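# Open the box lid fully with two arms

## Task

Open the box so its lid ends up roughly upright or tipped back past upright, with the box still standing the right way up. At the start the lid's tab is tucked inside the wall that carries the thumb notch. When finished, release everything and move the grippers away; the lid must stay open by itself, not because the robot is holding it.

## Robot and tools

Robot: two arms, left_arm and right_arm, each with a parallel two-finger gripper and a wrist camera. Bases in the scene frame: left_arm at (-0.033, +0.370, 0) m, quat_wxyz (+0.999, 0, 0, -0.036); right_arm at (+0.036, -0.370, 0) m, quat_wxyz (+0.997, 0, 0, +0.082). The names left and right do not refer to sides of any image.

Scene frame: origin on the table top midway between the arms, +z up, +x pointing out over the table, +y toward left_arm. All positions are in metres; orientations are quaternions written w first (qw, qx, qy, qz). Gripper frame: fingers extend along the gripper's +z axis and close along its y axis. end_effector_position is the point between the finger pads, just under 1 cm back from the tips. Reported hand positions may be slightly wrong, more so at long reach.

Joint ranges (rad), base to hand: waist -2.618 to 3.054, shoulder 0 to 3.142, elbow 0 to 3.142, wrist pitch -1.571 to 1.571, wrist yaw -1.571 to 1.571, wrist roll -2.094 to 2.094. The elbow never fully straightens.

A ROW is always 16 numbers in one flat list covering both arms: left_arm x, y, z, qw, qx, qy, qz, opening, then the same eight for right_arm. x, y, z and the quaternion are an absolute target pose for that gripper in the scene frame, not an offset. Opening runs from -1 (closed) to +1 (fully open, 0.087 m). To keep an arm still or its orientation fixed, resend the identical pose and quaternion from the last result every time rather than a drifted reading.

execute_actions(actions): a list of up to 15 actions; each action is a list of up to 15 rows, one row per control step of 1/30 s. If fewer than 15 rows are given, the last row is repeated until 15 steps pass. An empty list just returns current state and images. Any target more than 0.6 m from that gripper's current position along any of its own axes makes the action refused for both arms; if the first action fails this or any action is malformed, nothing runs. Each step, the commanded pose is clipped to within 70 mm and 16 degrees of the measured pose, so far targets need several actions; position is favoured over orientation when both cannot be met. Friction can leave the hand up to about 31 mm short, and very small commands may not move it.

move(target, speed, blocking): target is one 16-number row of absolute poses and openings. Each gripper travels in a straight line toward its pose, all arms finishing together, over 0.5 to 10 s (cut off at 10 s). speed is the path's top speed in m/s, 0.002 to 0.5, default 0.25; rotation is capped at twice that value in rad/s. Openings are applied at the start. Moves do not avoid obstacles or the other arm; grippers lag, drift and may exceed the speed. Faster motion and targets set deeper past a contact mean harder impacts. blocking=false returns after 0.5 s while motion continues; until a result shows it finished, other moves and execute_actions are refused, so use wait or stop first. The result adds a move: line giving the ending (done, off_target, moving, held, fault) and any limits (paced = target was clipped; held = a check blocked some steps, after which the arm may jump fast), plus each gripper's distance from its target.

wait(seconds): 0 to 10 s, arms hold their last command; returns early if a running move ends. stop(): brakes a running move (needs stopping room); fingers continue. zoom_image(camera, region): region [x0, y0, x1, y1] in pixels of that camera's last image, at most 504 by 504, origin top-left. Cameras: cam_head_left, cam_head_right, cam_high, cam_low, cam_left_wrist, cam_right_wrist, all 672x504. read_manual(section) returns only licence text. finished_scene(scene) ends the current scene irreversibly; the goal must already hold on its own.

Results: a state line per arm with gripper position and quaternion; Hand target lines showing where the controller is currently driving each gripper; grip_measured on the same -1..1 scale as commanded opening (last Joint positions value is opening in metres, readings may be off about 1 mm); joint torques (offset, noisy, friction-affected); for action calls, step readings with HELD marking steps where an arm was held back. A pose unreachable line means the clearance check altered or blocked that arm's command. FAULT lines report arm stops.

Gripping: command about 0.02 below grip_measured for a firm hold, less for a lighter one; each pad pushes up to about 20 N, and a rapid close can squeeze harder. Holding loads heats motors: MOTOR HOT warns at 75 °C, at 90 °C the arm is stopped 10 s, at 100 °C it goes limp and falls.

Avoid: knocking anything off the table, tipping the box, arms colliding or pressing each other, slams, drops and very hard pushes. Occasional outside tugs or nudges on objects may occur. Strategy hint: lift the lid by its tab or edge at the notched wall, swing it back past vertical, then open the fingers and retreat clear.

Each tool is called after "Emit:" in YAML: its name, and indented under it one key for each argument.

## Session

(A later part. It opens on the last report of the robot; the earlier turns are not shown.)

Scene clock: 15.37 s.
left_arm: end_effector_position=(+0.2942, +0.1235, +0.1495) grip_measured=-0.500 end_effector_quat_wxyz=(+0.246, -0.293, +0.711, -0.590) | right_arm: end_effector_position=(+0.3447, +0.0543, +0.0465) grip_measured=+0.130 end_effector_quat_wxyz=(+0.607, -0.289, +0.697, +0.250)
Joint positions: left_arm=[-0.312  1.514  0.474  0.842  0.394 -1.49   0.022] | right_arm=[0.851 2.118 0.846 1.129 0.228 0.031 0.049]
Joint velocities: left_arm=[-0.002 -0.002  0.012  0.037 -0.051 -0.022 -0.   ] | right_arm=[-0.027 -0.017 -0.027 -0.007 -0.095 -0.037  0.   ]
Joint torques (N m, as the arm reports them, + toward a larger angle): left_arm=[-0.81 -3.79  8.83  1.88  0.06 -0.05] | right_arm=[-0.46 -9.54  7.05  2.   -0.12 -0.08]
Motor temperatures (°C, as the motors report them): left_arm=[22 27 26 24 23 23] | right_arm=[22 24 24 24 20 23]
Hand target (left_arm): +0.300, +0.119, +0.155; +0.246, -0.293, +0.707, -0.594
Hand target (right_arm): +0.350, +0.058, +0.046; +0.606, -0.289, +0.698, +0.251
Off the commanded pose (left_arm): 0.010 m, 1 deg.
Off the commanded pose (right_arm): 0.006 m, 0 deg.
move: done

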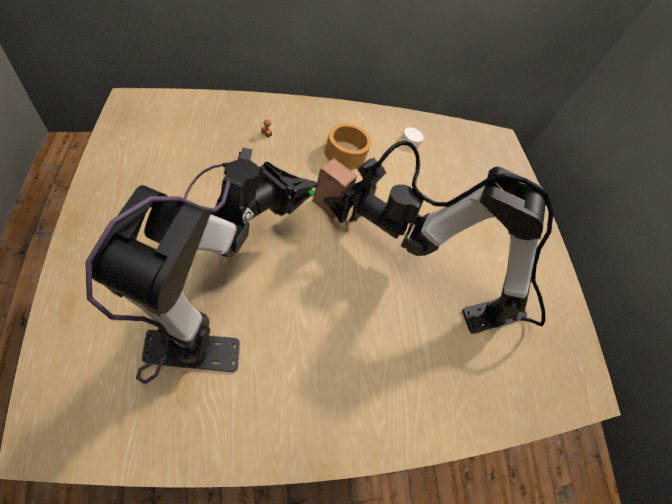

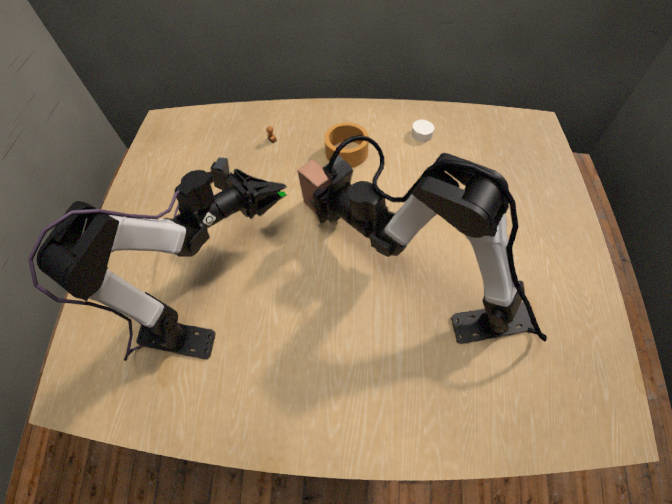

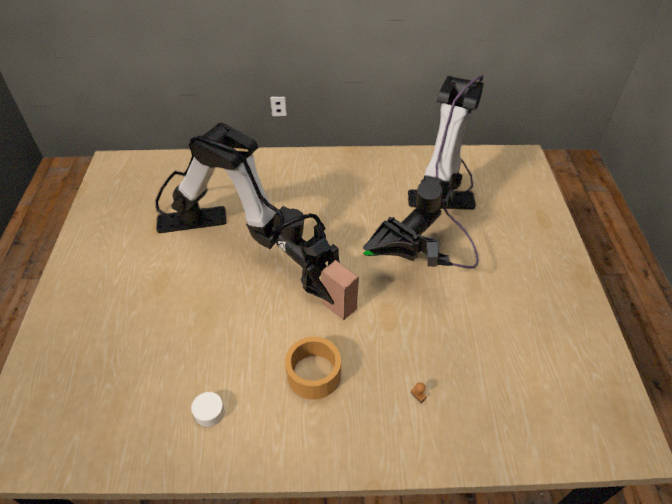

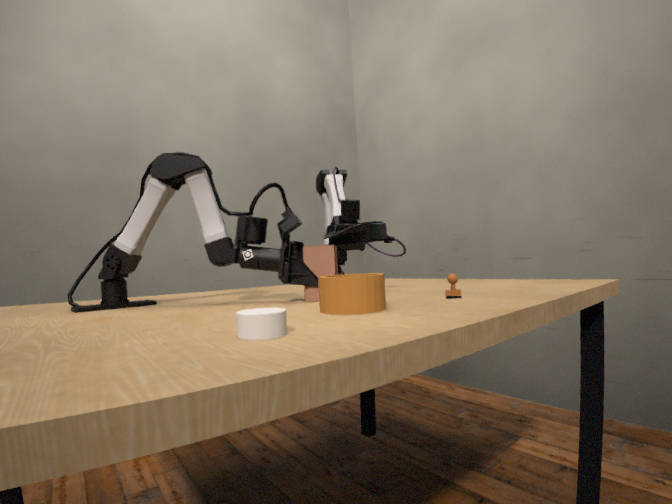

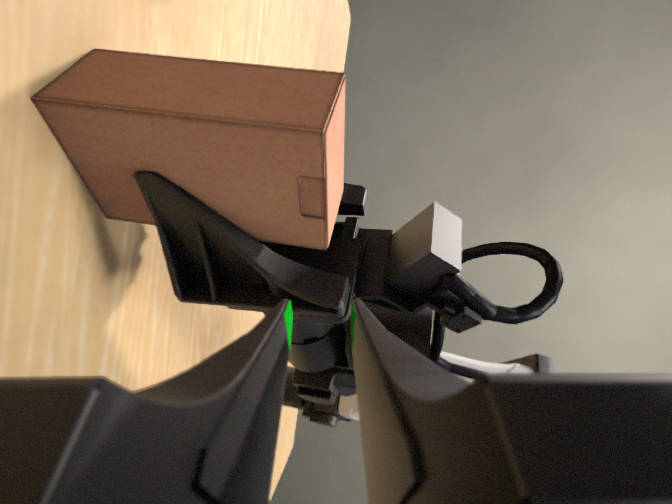

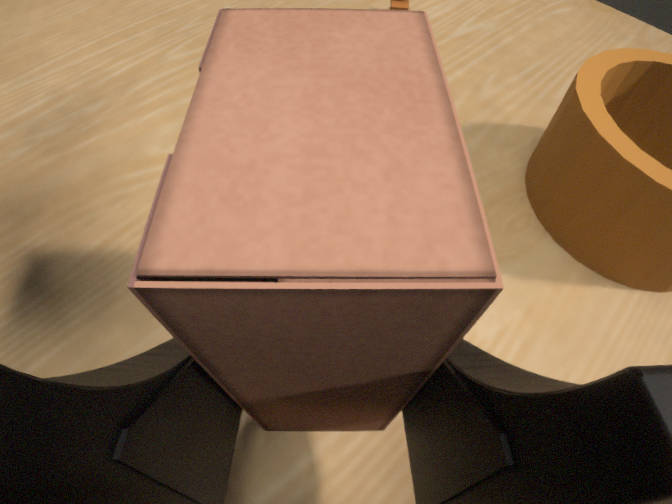

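Emit:
move:
  target: [0.305,0.113,0.165,0.246,-0.293,0.707,-0.594,-0.5,0.35,0.058,0.046,0.606,-0.289,0.698,0.251,0.03]
  speed: 0.05

Scene clock: 16.43 s.
left_arm: end_effector_position=(+0.2997, +0.1182, +0.1550) grip_measured=-0.500 end_effector_quat_wxyz=(+0.243, -0.295, +0.713, -0.588) | right_arm: end_effector_position=(+0.3447, +0.0543, +0.0465) grip_measured=+0.130 end_effector_quat_wxyz=(+0.607, -0.289, +0.697, +0.250)
Joint positions: left_arm=[-0.323  1.514  0.517  0.79   0.383 -1.492  0.022] | right_arm=[0.851 2.118 0.846 1.129 0.228 0.031 0.049]
Joint velocities: left_arm=[ 0.017 -0.002  0.002 -0.007 -0.037 -0.051  0.   ] | right_arm=[-0.012  0.007 -0.002  0.022  0.022 -0.066 -0.   ]
Joint torques (N m, as the arm reports them, + toward a larger angle): left_arm=[-0.83 -4.8   9.01  1.87  0.05 -0.04] | right_arm=[-0.46 -9.6   7.09  1.99 -0.1  -0.05]
Motor temperatures (°C, as the motors report them): left_arm=[22 27 26 24 23 23] | right_arm=[22 24 25 24 20 23]
Hand target (left_arm): +0.305, +0.113, +0.165; +0.246, -0.293, +0.707, -0.594
Hand target (right_arm): +0.350, +0.058, +0.046; +0.606, -0.289, +0.698, +0.251
Off the commanded pose (left_arm): 0.012 m, 1 deg.
Off the commanded pose (right_arm): 0.006 m, 0 deg.
move: off_target (left_arm)

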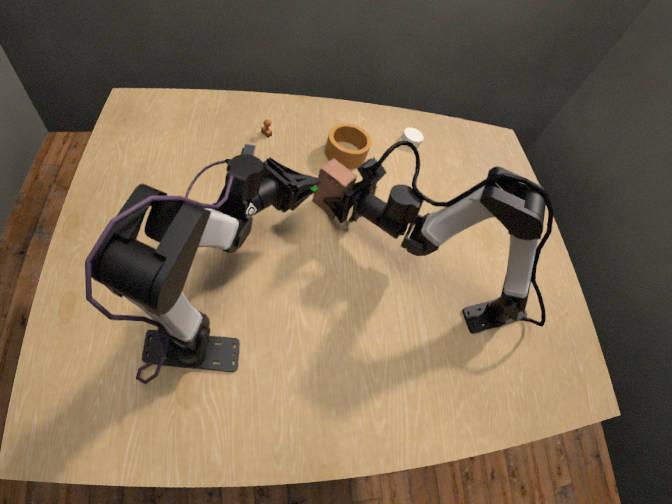

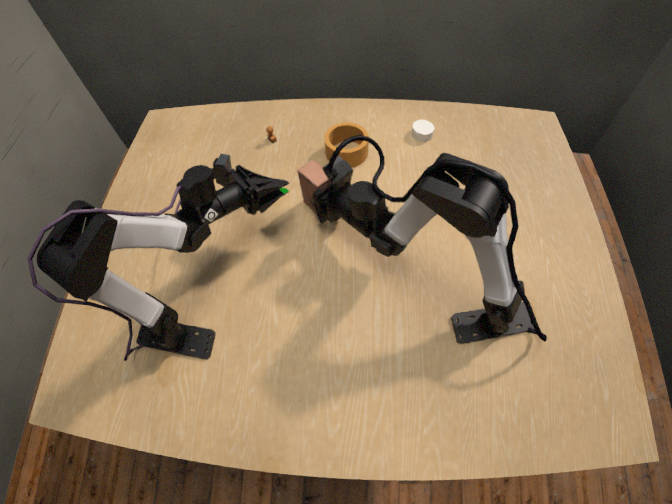

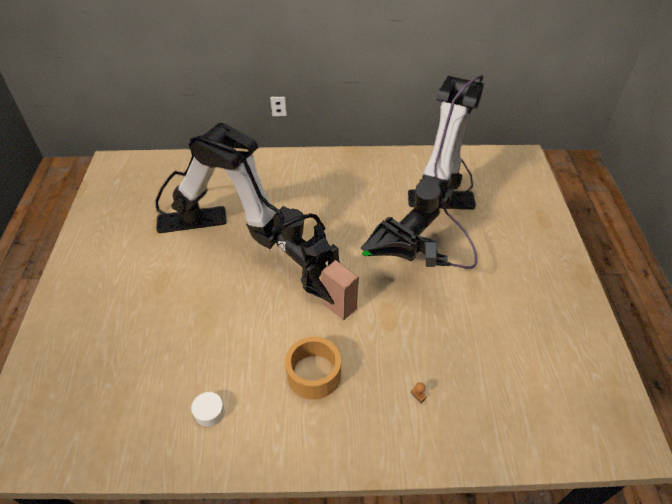

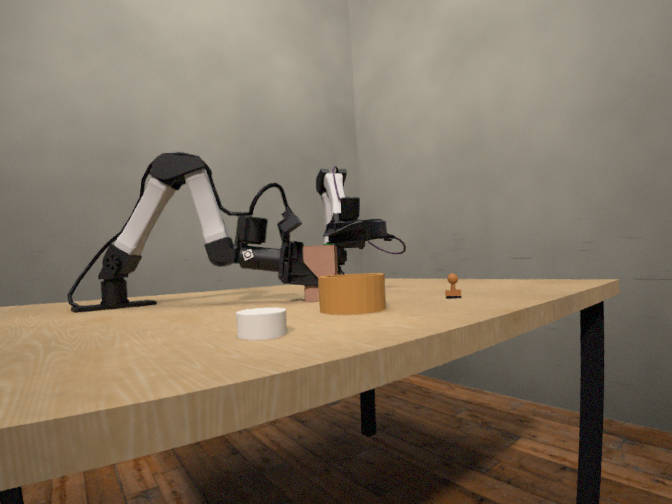

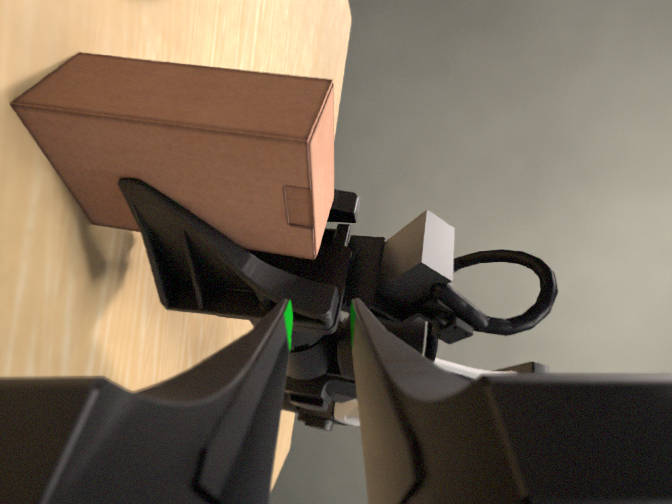

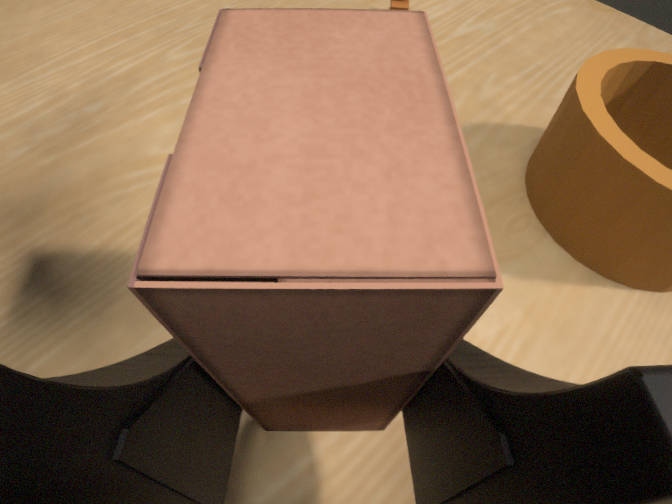

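Emit:
move:
  target: [0.32,0.098,0.172,0.246,-0.293,0.707,-0.594,-0.5,0.35,0.058,0.046,0.606,-0.289,0.698,0.251,0.03]
  speed: 0.04

Emit:
zoom_image:
  camera: "cam_right_wrist"
  region: [0,0,336,252]

Scene clock: 17.67 s.
left_arm: end_effector_position=(+0.3143, +0.1038, +0.1661) grip_measured=-0.500 end_effector_quat_wxyz=(+0.246, -0.293, +0.711, -0.590) | right_arm: end_effector_position=(+0.3447, +0.0543, +0.0465) grip_measured=+0.130 end_effector_quat_wxyz=(+0.607, -0.289, +0.697, +0.250)
Joint positions: left_arm=[-0.35   1.556  0.603  0.757  0.357 -1.497  0.022] | right_arm=[0.851 2.118 0.846 1.129 0.228 0.031 0.049]
Joint velocities: left_arm=[-0.012 -0.002 -0.017  0.037 -0.007 -0.051  0.002] | right_arm=[-0.007  0.002 -0.002 -0.037  0.007  0.007  0.001]
Joint torques (N m, as the arm reports them, + toward a larger angle): left_arm=[-0.82 -4.47  9.28  1.89  0.04 -0.05] | right_arm=[-0.46 -9.56  7.13  1.99 -0.11 -0.04]
Motor temperatures (°C, as the motors report them): left_arm=[22 27 26 25 23 23] | right_arm=[22 24 25 24 20 23]
Hand target (left_arm): +0.320, +0.099, +0.172; +0.246, -0.293, +0.707, -0.594
Hand target (right_arm): +0.350, +0.058, +0.046; +0.606, -0.289, +0.698, +0.251
Off the commanded pose (left_arm): 0.010 m, 1 deg.
Off the commanded pose (right_arm): 0.006 m, 0 deg.
move: done

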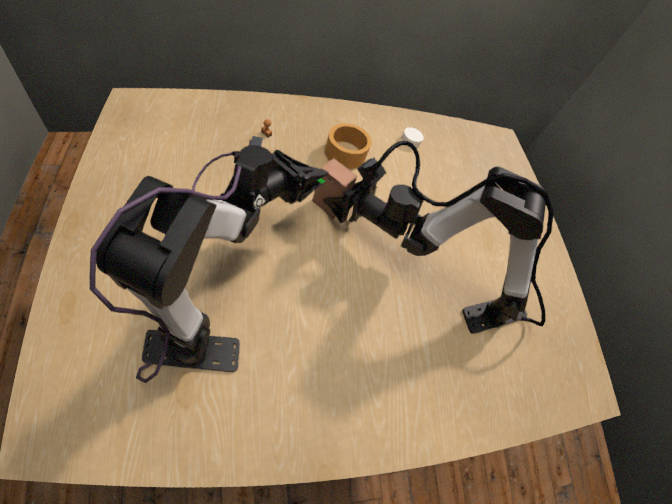

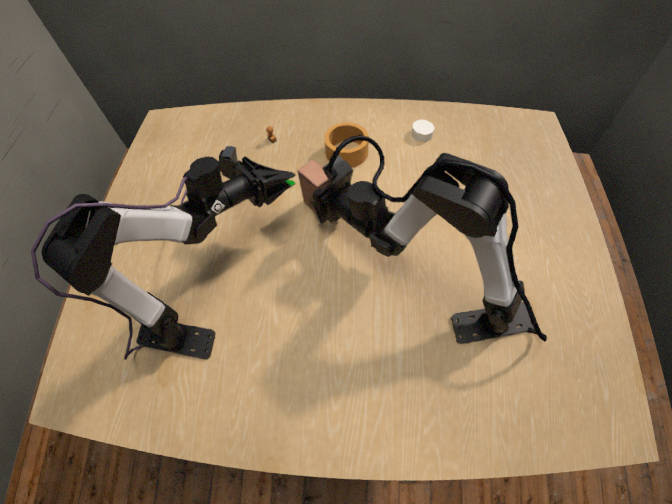

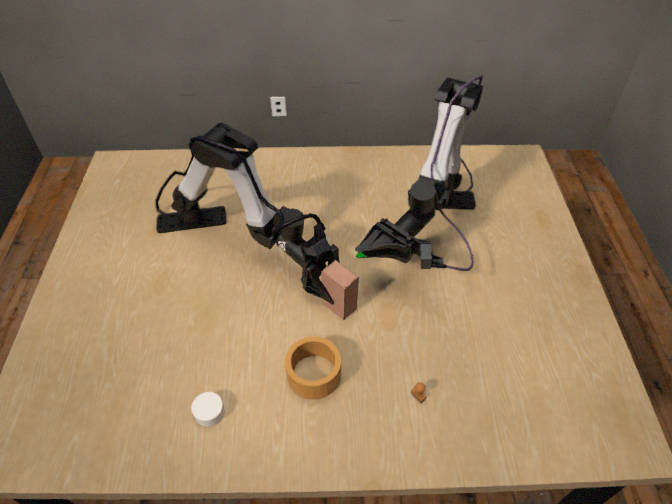

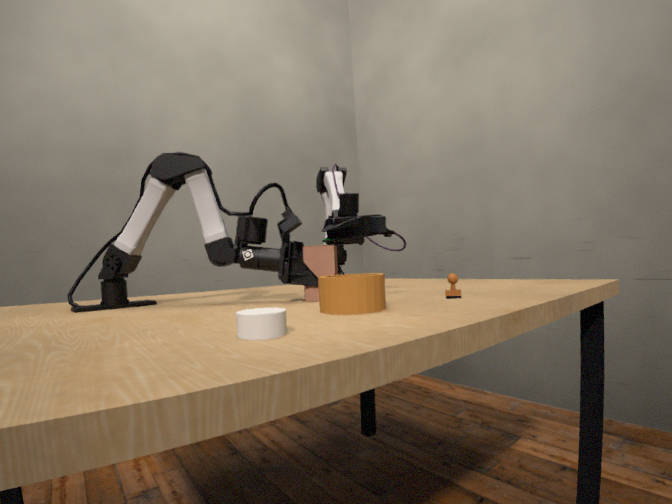

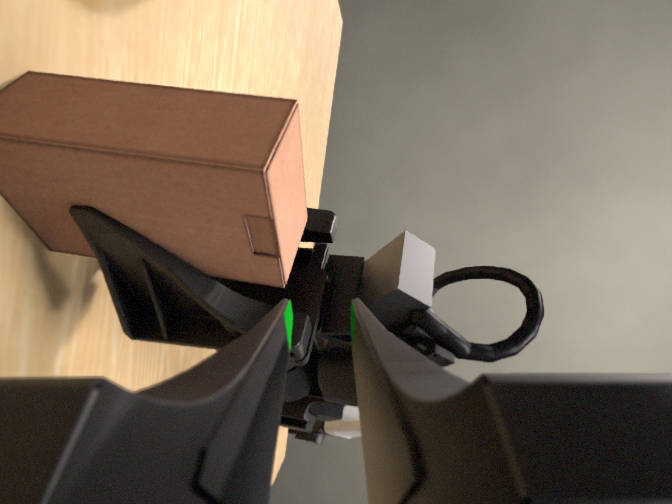

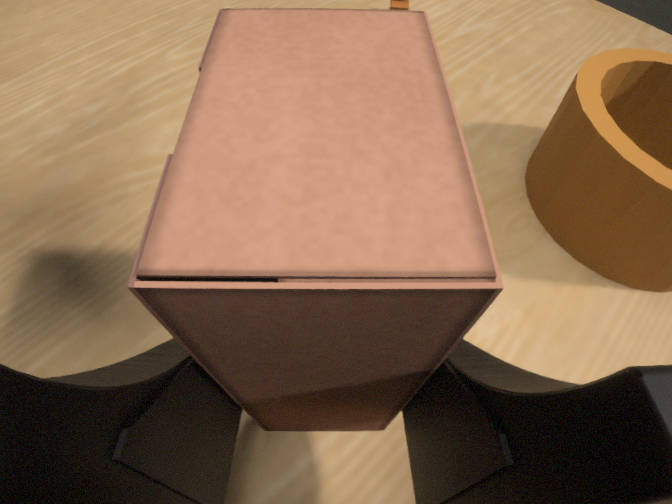

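Region (0, 0, 336, 252) of cam_right_wrist's 672x504 image, scaled by 1.500, with more detail than that image has; it fills the top 378 rows of this view, and the rest is white.

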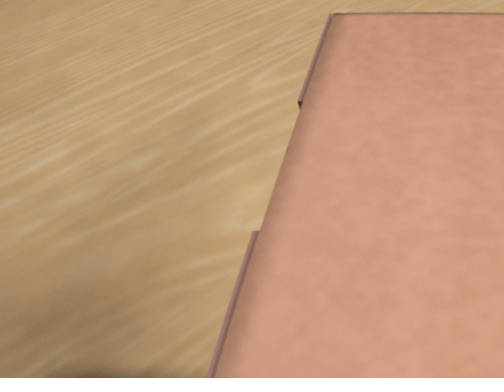

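Emit:
move:
  target: [0.328,0.090,0.158,0.246,-0.293,0.707,-0.594,-0.5,0.35,0.058,0.046,0.606,-0.289,0.698,0.251,0.03]
  speed: 0.04

Scene clock: 18.63 s.
left_arm: end_effector_position=(+0.3177, +0.0982, +0.1403) grip_measured=-0.500 end_effector_quat_wxyz=(+0.234, -0.302, +0.721, -0.578) | right_arm: end_effector_position=(+0.3447, +0.0543, +0.0465) grip_measured=+0.130 end_effector_quat_wxyz=(+0.607, -0.289, +0.697, +0.250)
Joint positions: left_arm=[-0.363  1.641  0.603  0.799  0.344 -1.5    0.022] | right_arm=[0.851 2.118 0.846 1.129 0.228 0.031 0.049]
Joint velocities: left_arm=[ 0.002 -0.022 -0.007  0.051  0.007 -0.007 -0.   ] | right_arm=[ 0.012  0.007  0.027 -0.037  0.022  0.007  0.   ]
Joint torques (N m, as the arm reports them, + toward a larger angle): left_arm=[-0.82 -5.01  9.82  2.07  0.05 -0.05] | right_arm=[-0.43 -9.57  7.03  1.98 -0.12 -0.06]
Motor temperatures (°C, as the motors report them): left_arm=[22 27 26 25 23 23] | right_arm=[22 24 25 24 20 23]
Hand target (left_arm): +0.327, +0.091, +0.158; +0.246, -0.293, +0.707, -0.594
Hand target (right_arm): +0.350, +0.058, +0.046; +0.606, -0.289, +0.698, +0.251
Off the commanded pose (left_arm): 0.022 m, 3 deg.
Off the commanded pose (right_arm): 0.006 m, 0 deg.
move: off_target (left_arm)

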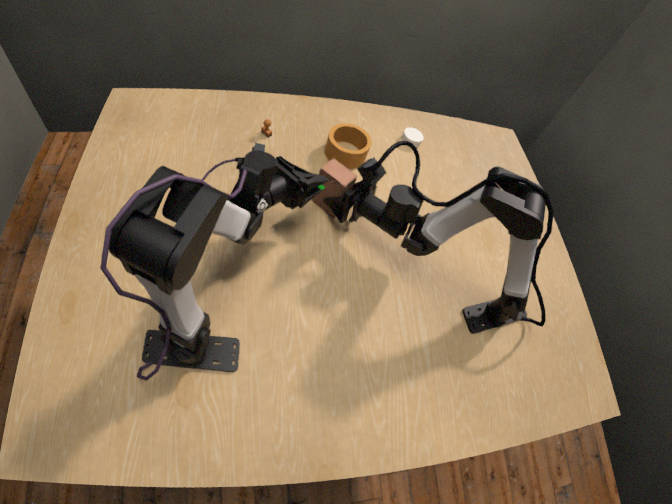

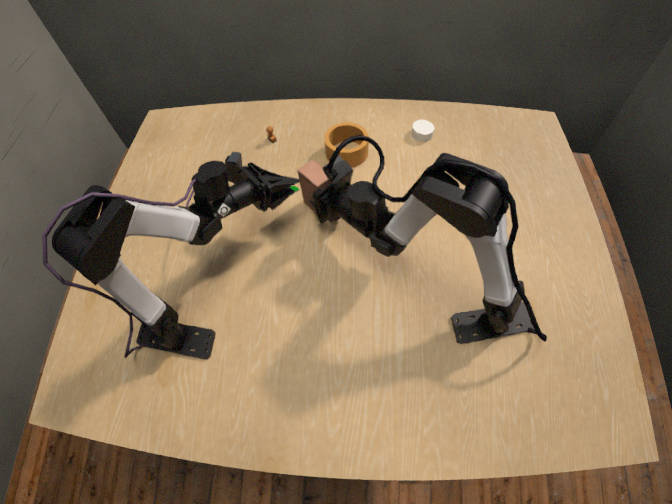

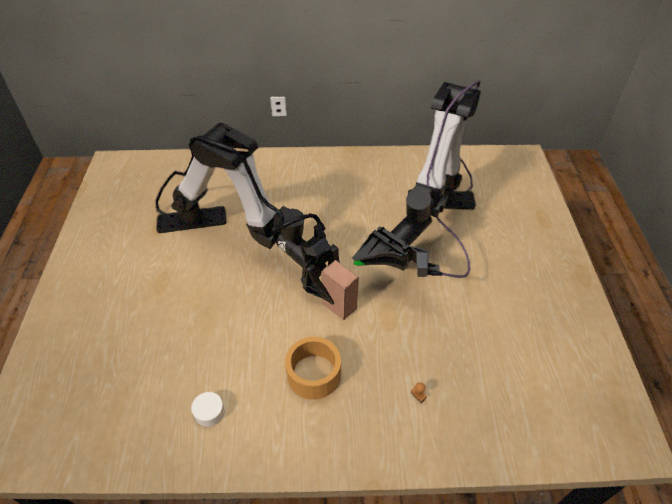

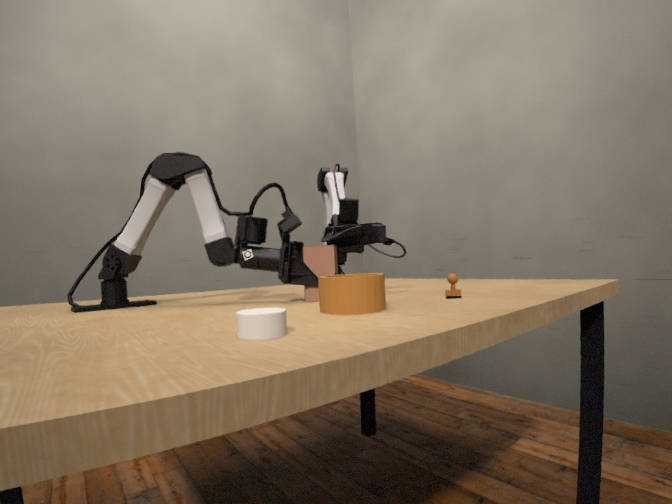

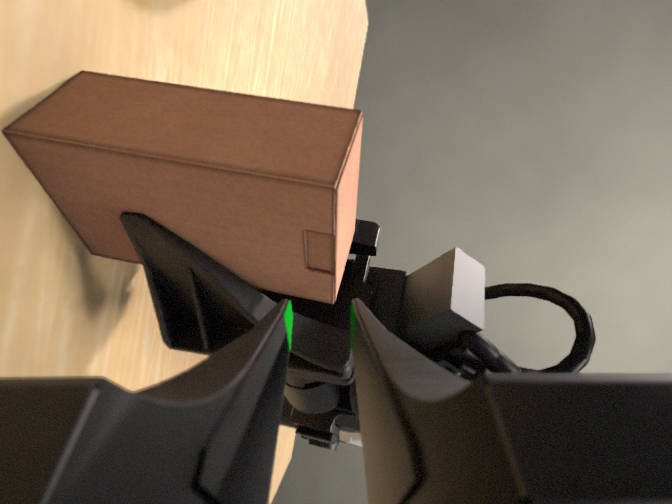

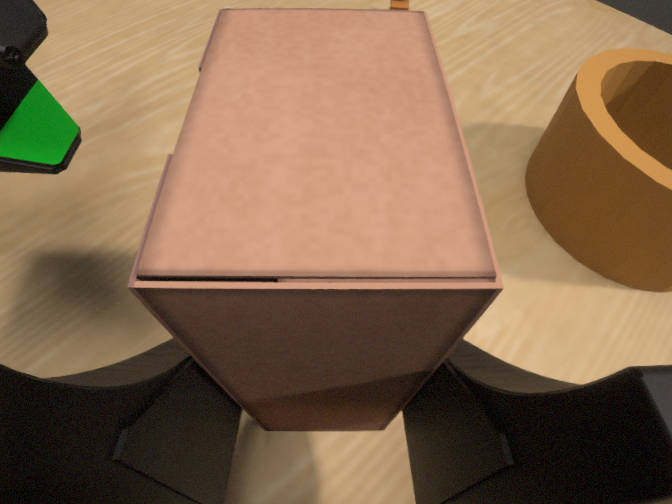

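Emit:
move:
  target: [0.328,0.098,0.172,0.246,-0.293,0.707,-0.594,-0.5,0.35,0.058,0.046,0.606,-0.289,0.698,0.251,0.03]
  speed: 0.03

Scene clock: 20.13 s.
left_arm: end_effector_position=(+0.3211, +0.0986, +0.1522) grip_measured=-0.500 end_effector_quat_wxyz=(+0.236, -0.300, +0.719, -0.581) | right_arm: end_effector_position=(+0.3447, +0.0543, +0.0465) grip_measured=+0.130 end_effector_quat_wxyz=(+0.607, -0.289, +0.697, +0.250)
Joint positions: left_arm=[-0.357  1.616  0.63   0.756  0.351 -1.5    0.022] | right_arm=[0.851 2.118 0.846 1.129 0.228 0.031 0.049]
Joint velocities: left_arm=[-0.007  0.007 -0.002 -0.081 -0.081 -0.051  0.   ] | right_arm=[ 0.002  0.007  0.017 -0.051 -0.007 -0.022  0.   ]
Joint torques (N m, as the arm reports them, + toward a larger angle): left_arm=[ 0.74 -7.19  9.08  1.88  0.21  0.  ] | right_arm=[-0.41 -9.52  7.07  1.98 -0.11 -0.04]
Motor temperatures (°C, as the motors report them): left_arm=[22 28 26 25 23 23] | right_arm=[22 25 25 24 20 23]
Hand target (left_arm): +0.327, +0.099, +0.172; +0.246, -0.293, +0.707, -0.594
Hand target (right_arm): +0.350, +0.058, +0.046; +0.606, -0.289, +0.698, +0.251
Off the commanded pose (left_arm): 0.021 m, 2 deg.
Off the commanded pose (right_arm): 0.006 m, 0 deg.
move: off_target (left_arm)

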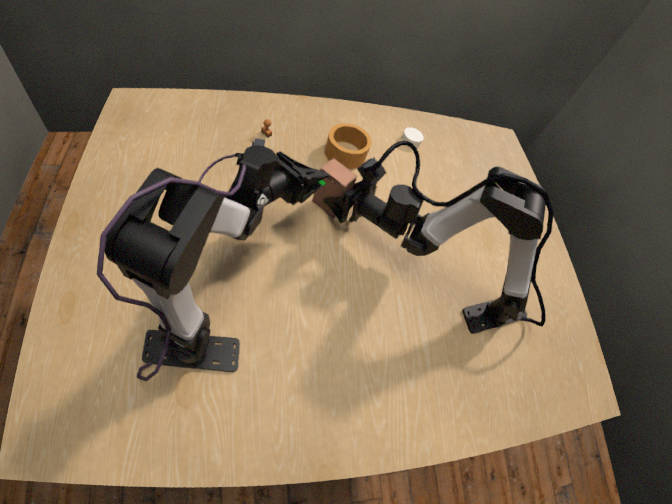

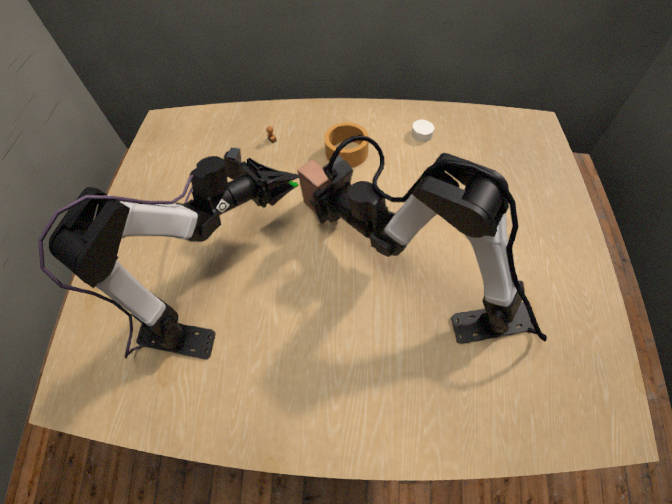

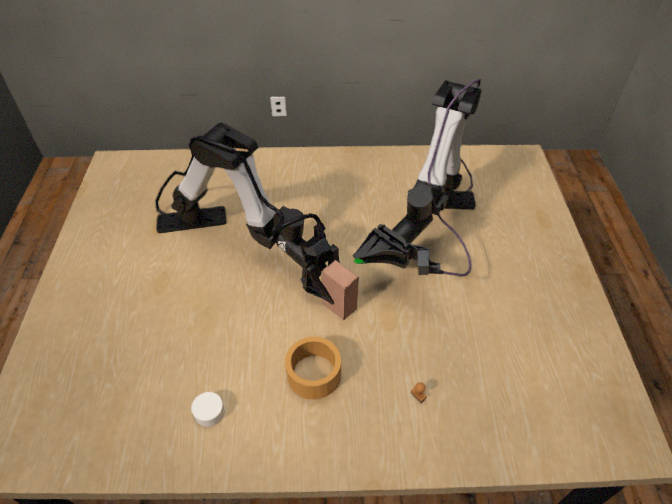

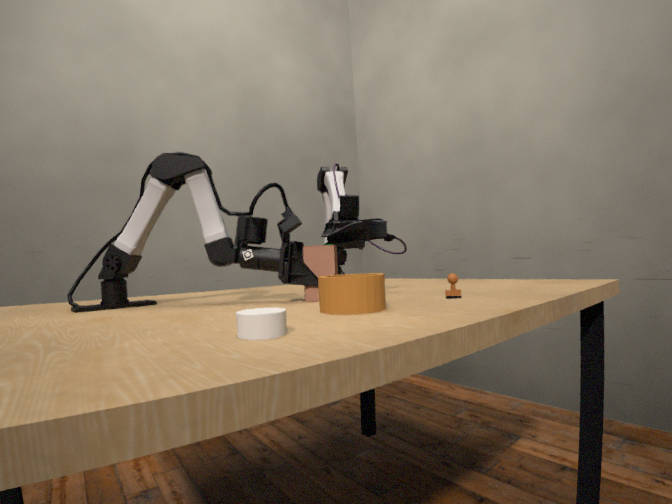

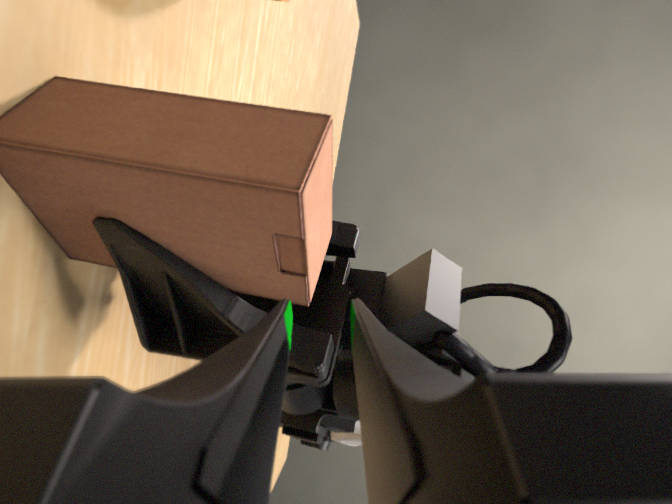

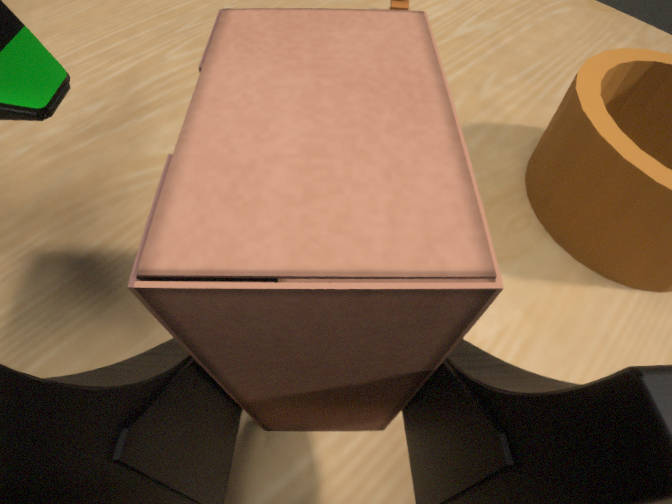

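Emit:
move:
  target: [0.33,0.086,0.172,0.246,-0.293,0.707,-0.594,-0.62,0.35,0.058,0.046,0.606,-0.289,0.698,0.251,0.03]
  speed: 0.02

Scene clock: 22.47 s.
left_arm: end_effector_position=(+0.3243, +0.0920, +0.1616) grip_measured=-0.620 end_effector_quat_wxyz=(+0.242, -0.296, +0.714, -0.586) | right_arm: end_effector_position=(+0.3447, +0.0543, +0.0465) grip_measured=+0.130 end_effector_quat_wxyz=(+0.607, -0.289, +0.697, +0.250)
Joint positions: left_arm=[-0.373  1.616  0.657  0.75   0.334 -1.502  0.017] | right_arm=[0.851 2.118 0.846 1.129 0.228 0.031 0.049]
Joint velocities: left_arm=[-0.022 -0.017 -0.022  0.081 -0.066  0.007 -0.001] | right_arm=[-0.002 -0.002 -0.012  0.007  0.051 -0.051 -0.   ]
Joint torques (N m, as the arm reports them, + toward a larger angle): left_arm=[-0.82 -5.43  9.23  1.93  0.04 -0.06] | right_arm=[-0.49 -9.49  7.14  1.97 -0.11 -0.04]
Motor temperatures (°C, as the motors report them): left_arm=[22 28 27 25 23 23] | right_arm=[22 25 25 25 20 23]
Hand target (left_arm): +0.329, +0.086, +0.172; +0.246, -0.293, +0.707, -0.594
Hand target (right_arm): +0.350, +0.058, +0.046; +0.606, -0.289, +0.698, +0.251
Off the commanded pose (left_arm): 0.013 m, 1 deg.
Off the commanded pose (right_arm): 0.006 m, 0 deg.
move: off_target (left_arm)

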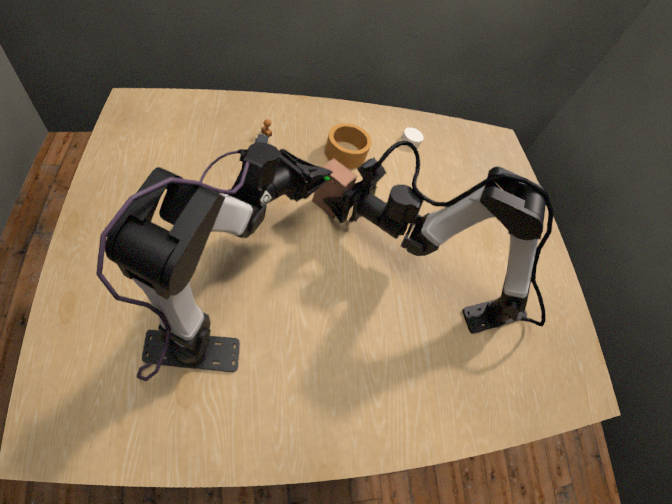

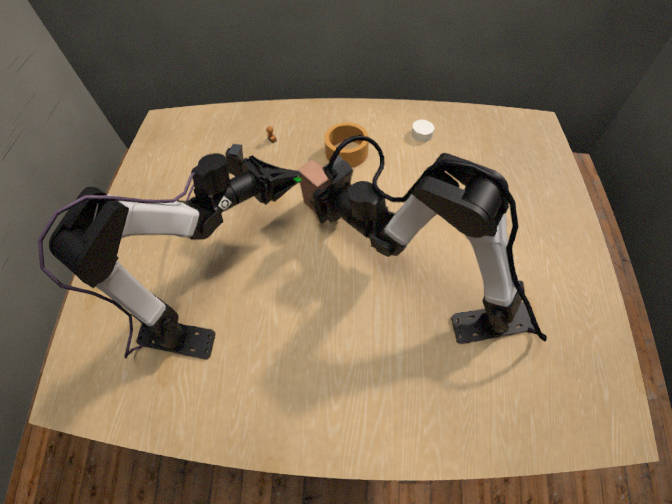

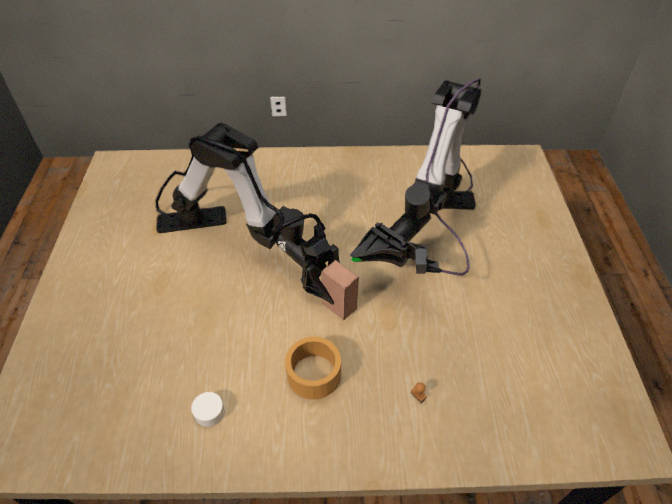

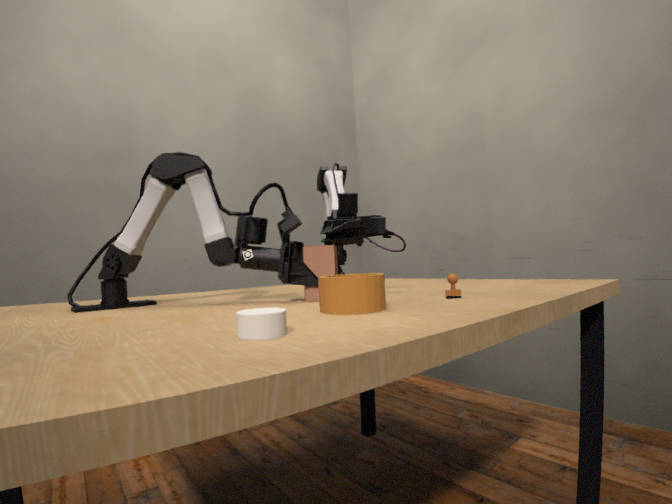

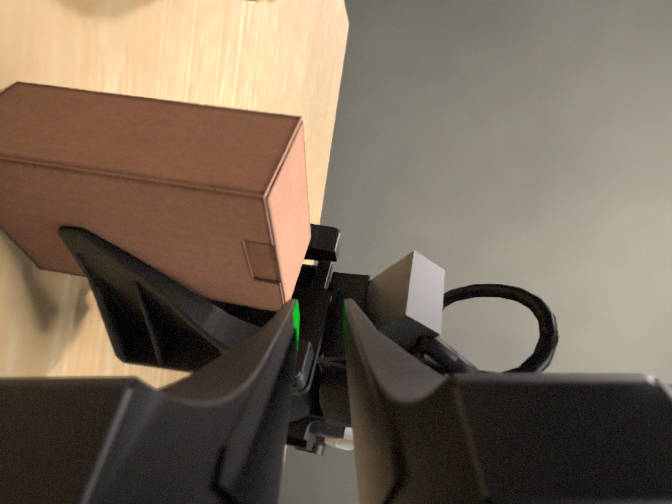

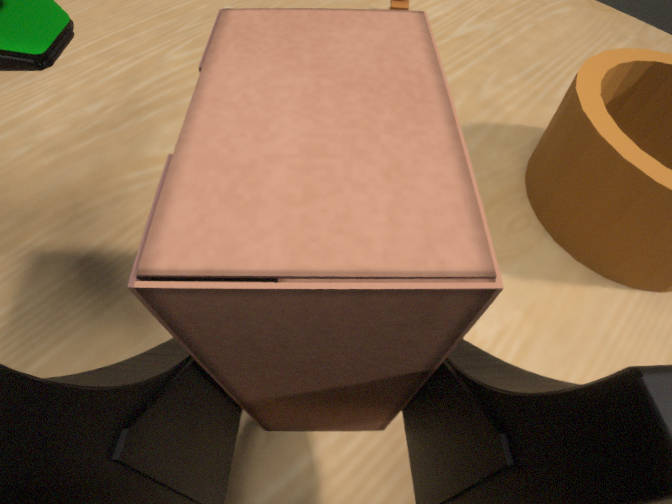

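Emit:
move:
  target: [0.335,0.077,0.170,0.246,-0.293,0.707,-0.594,-0.2,0.35,0.058,0.046,0.606,-0.289,0.698,0.251,0.03]
  speed: 0.02

Scene clock: 26.83 s.
left_arm: end_effector_position=(+0.3289, +0.0836, +0.1604) grip_measured=-0.200 end_effector_quat_wxyz=(+0.242, -0.296, +0.715, -0.585) | right_arm: end_effector_position=(+0.3447, +0.0543, +0.0465) grip_measured=+0.130 end_effector_quat_wxyz=(+0.607, -0.289, +0.697, +0.250)
Joint positions: left_arm=[-0.392  1.646  0.687  0.749  0.315 -1.505  0.035] | right_arm=[0.851 2.118 0.846 1.129 0.228 0.031 0.049]
Joint velocities: left_arm=[ 0.002  0.012  0.002  0.022  0.007  0.037 -0.001] | right_arm=[-0.002 -0.022 -0.017 -0.037  0.051  0.007 -0.   ]
Joint torques (N m, as the arm reports them, + toward a larger angle): left_arm=[-0.82 -5.26  9.25  2.01  0.06 -0.04] | right_arm=[-0.51 -9.49  7.05  1.98 -0.1  -0.07]
Motor temperatures (°C, as the motors report them): left_arm=[22 28 27 26 23 23] | right_arm=[22 26 25 25 20 23]
Hand target (left_arm): +0.335, +0.078, +0.170; +0.246, -0.293, +0.707, -0.594
Hand target (right_arm): +0.350, +0.058, +0.046; +0.606, -0.289, +0.698, +0.251
Off the commanded pose (left_arm): 0.013 m, 2 deg.
Off the commanded pose (right_arm): 0.006 m, 0 deg.
move: off_target (left_arm)

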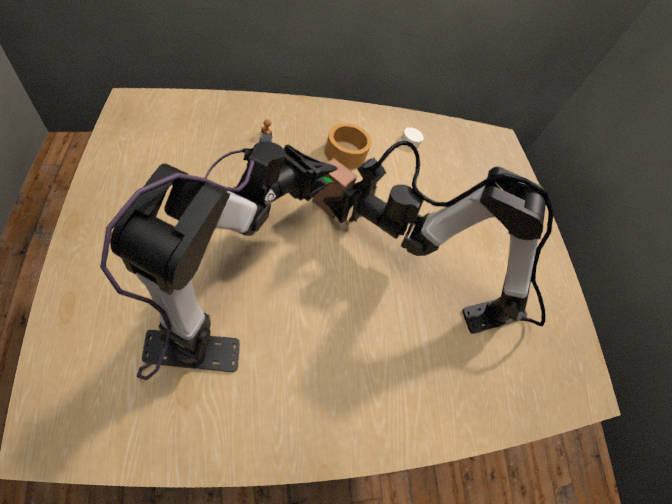

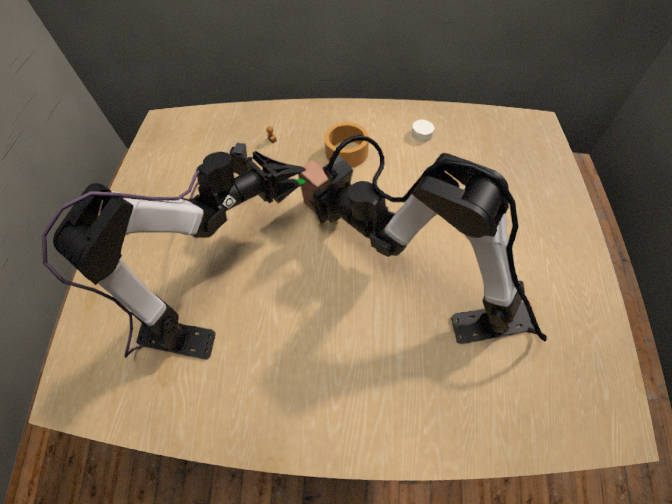

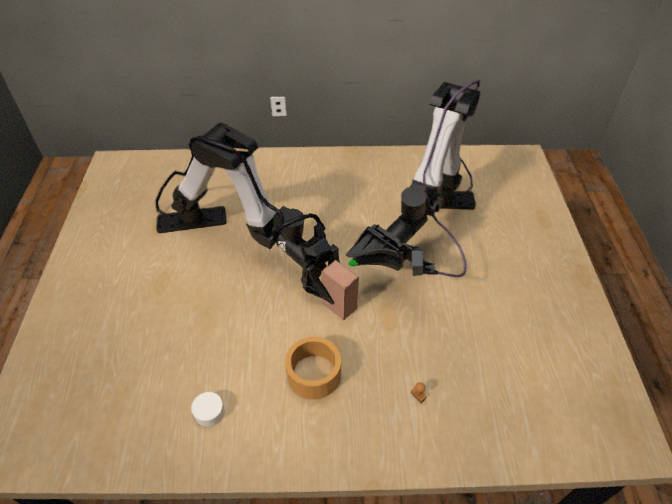

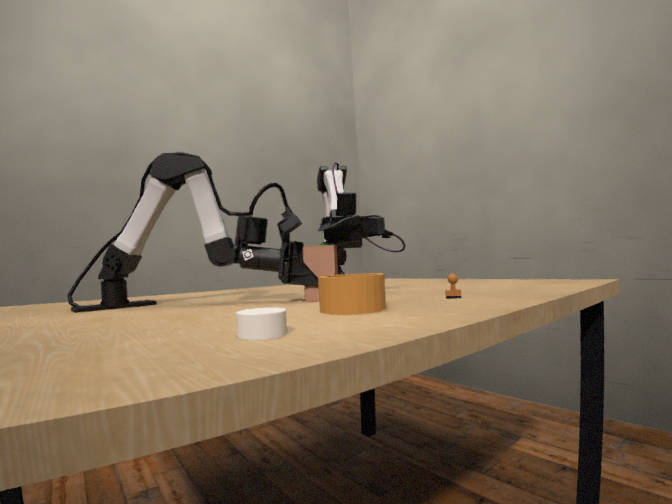

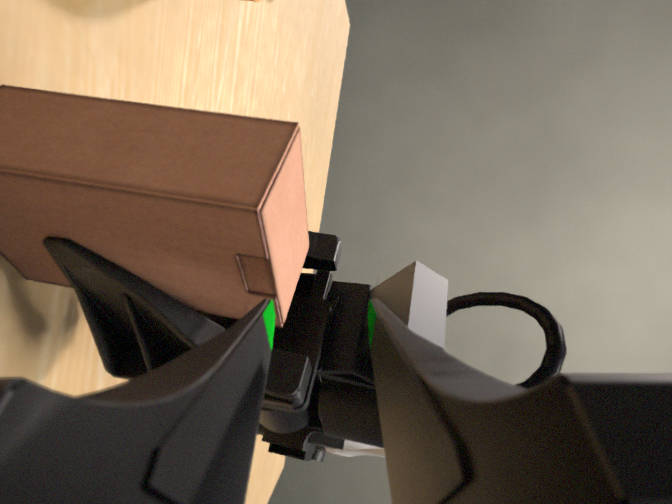

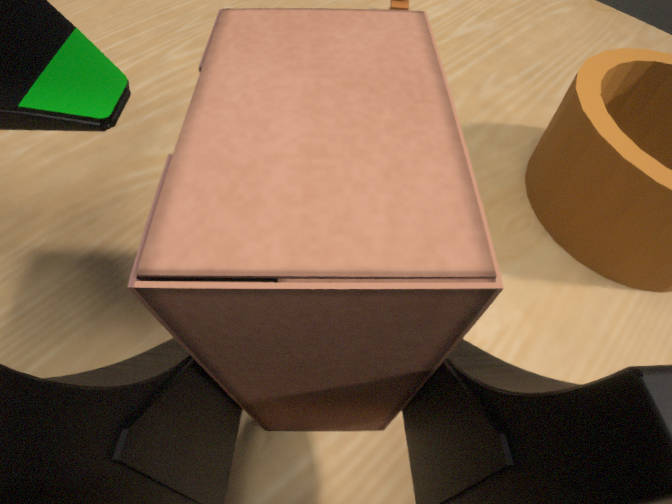

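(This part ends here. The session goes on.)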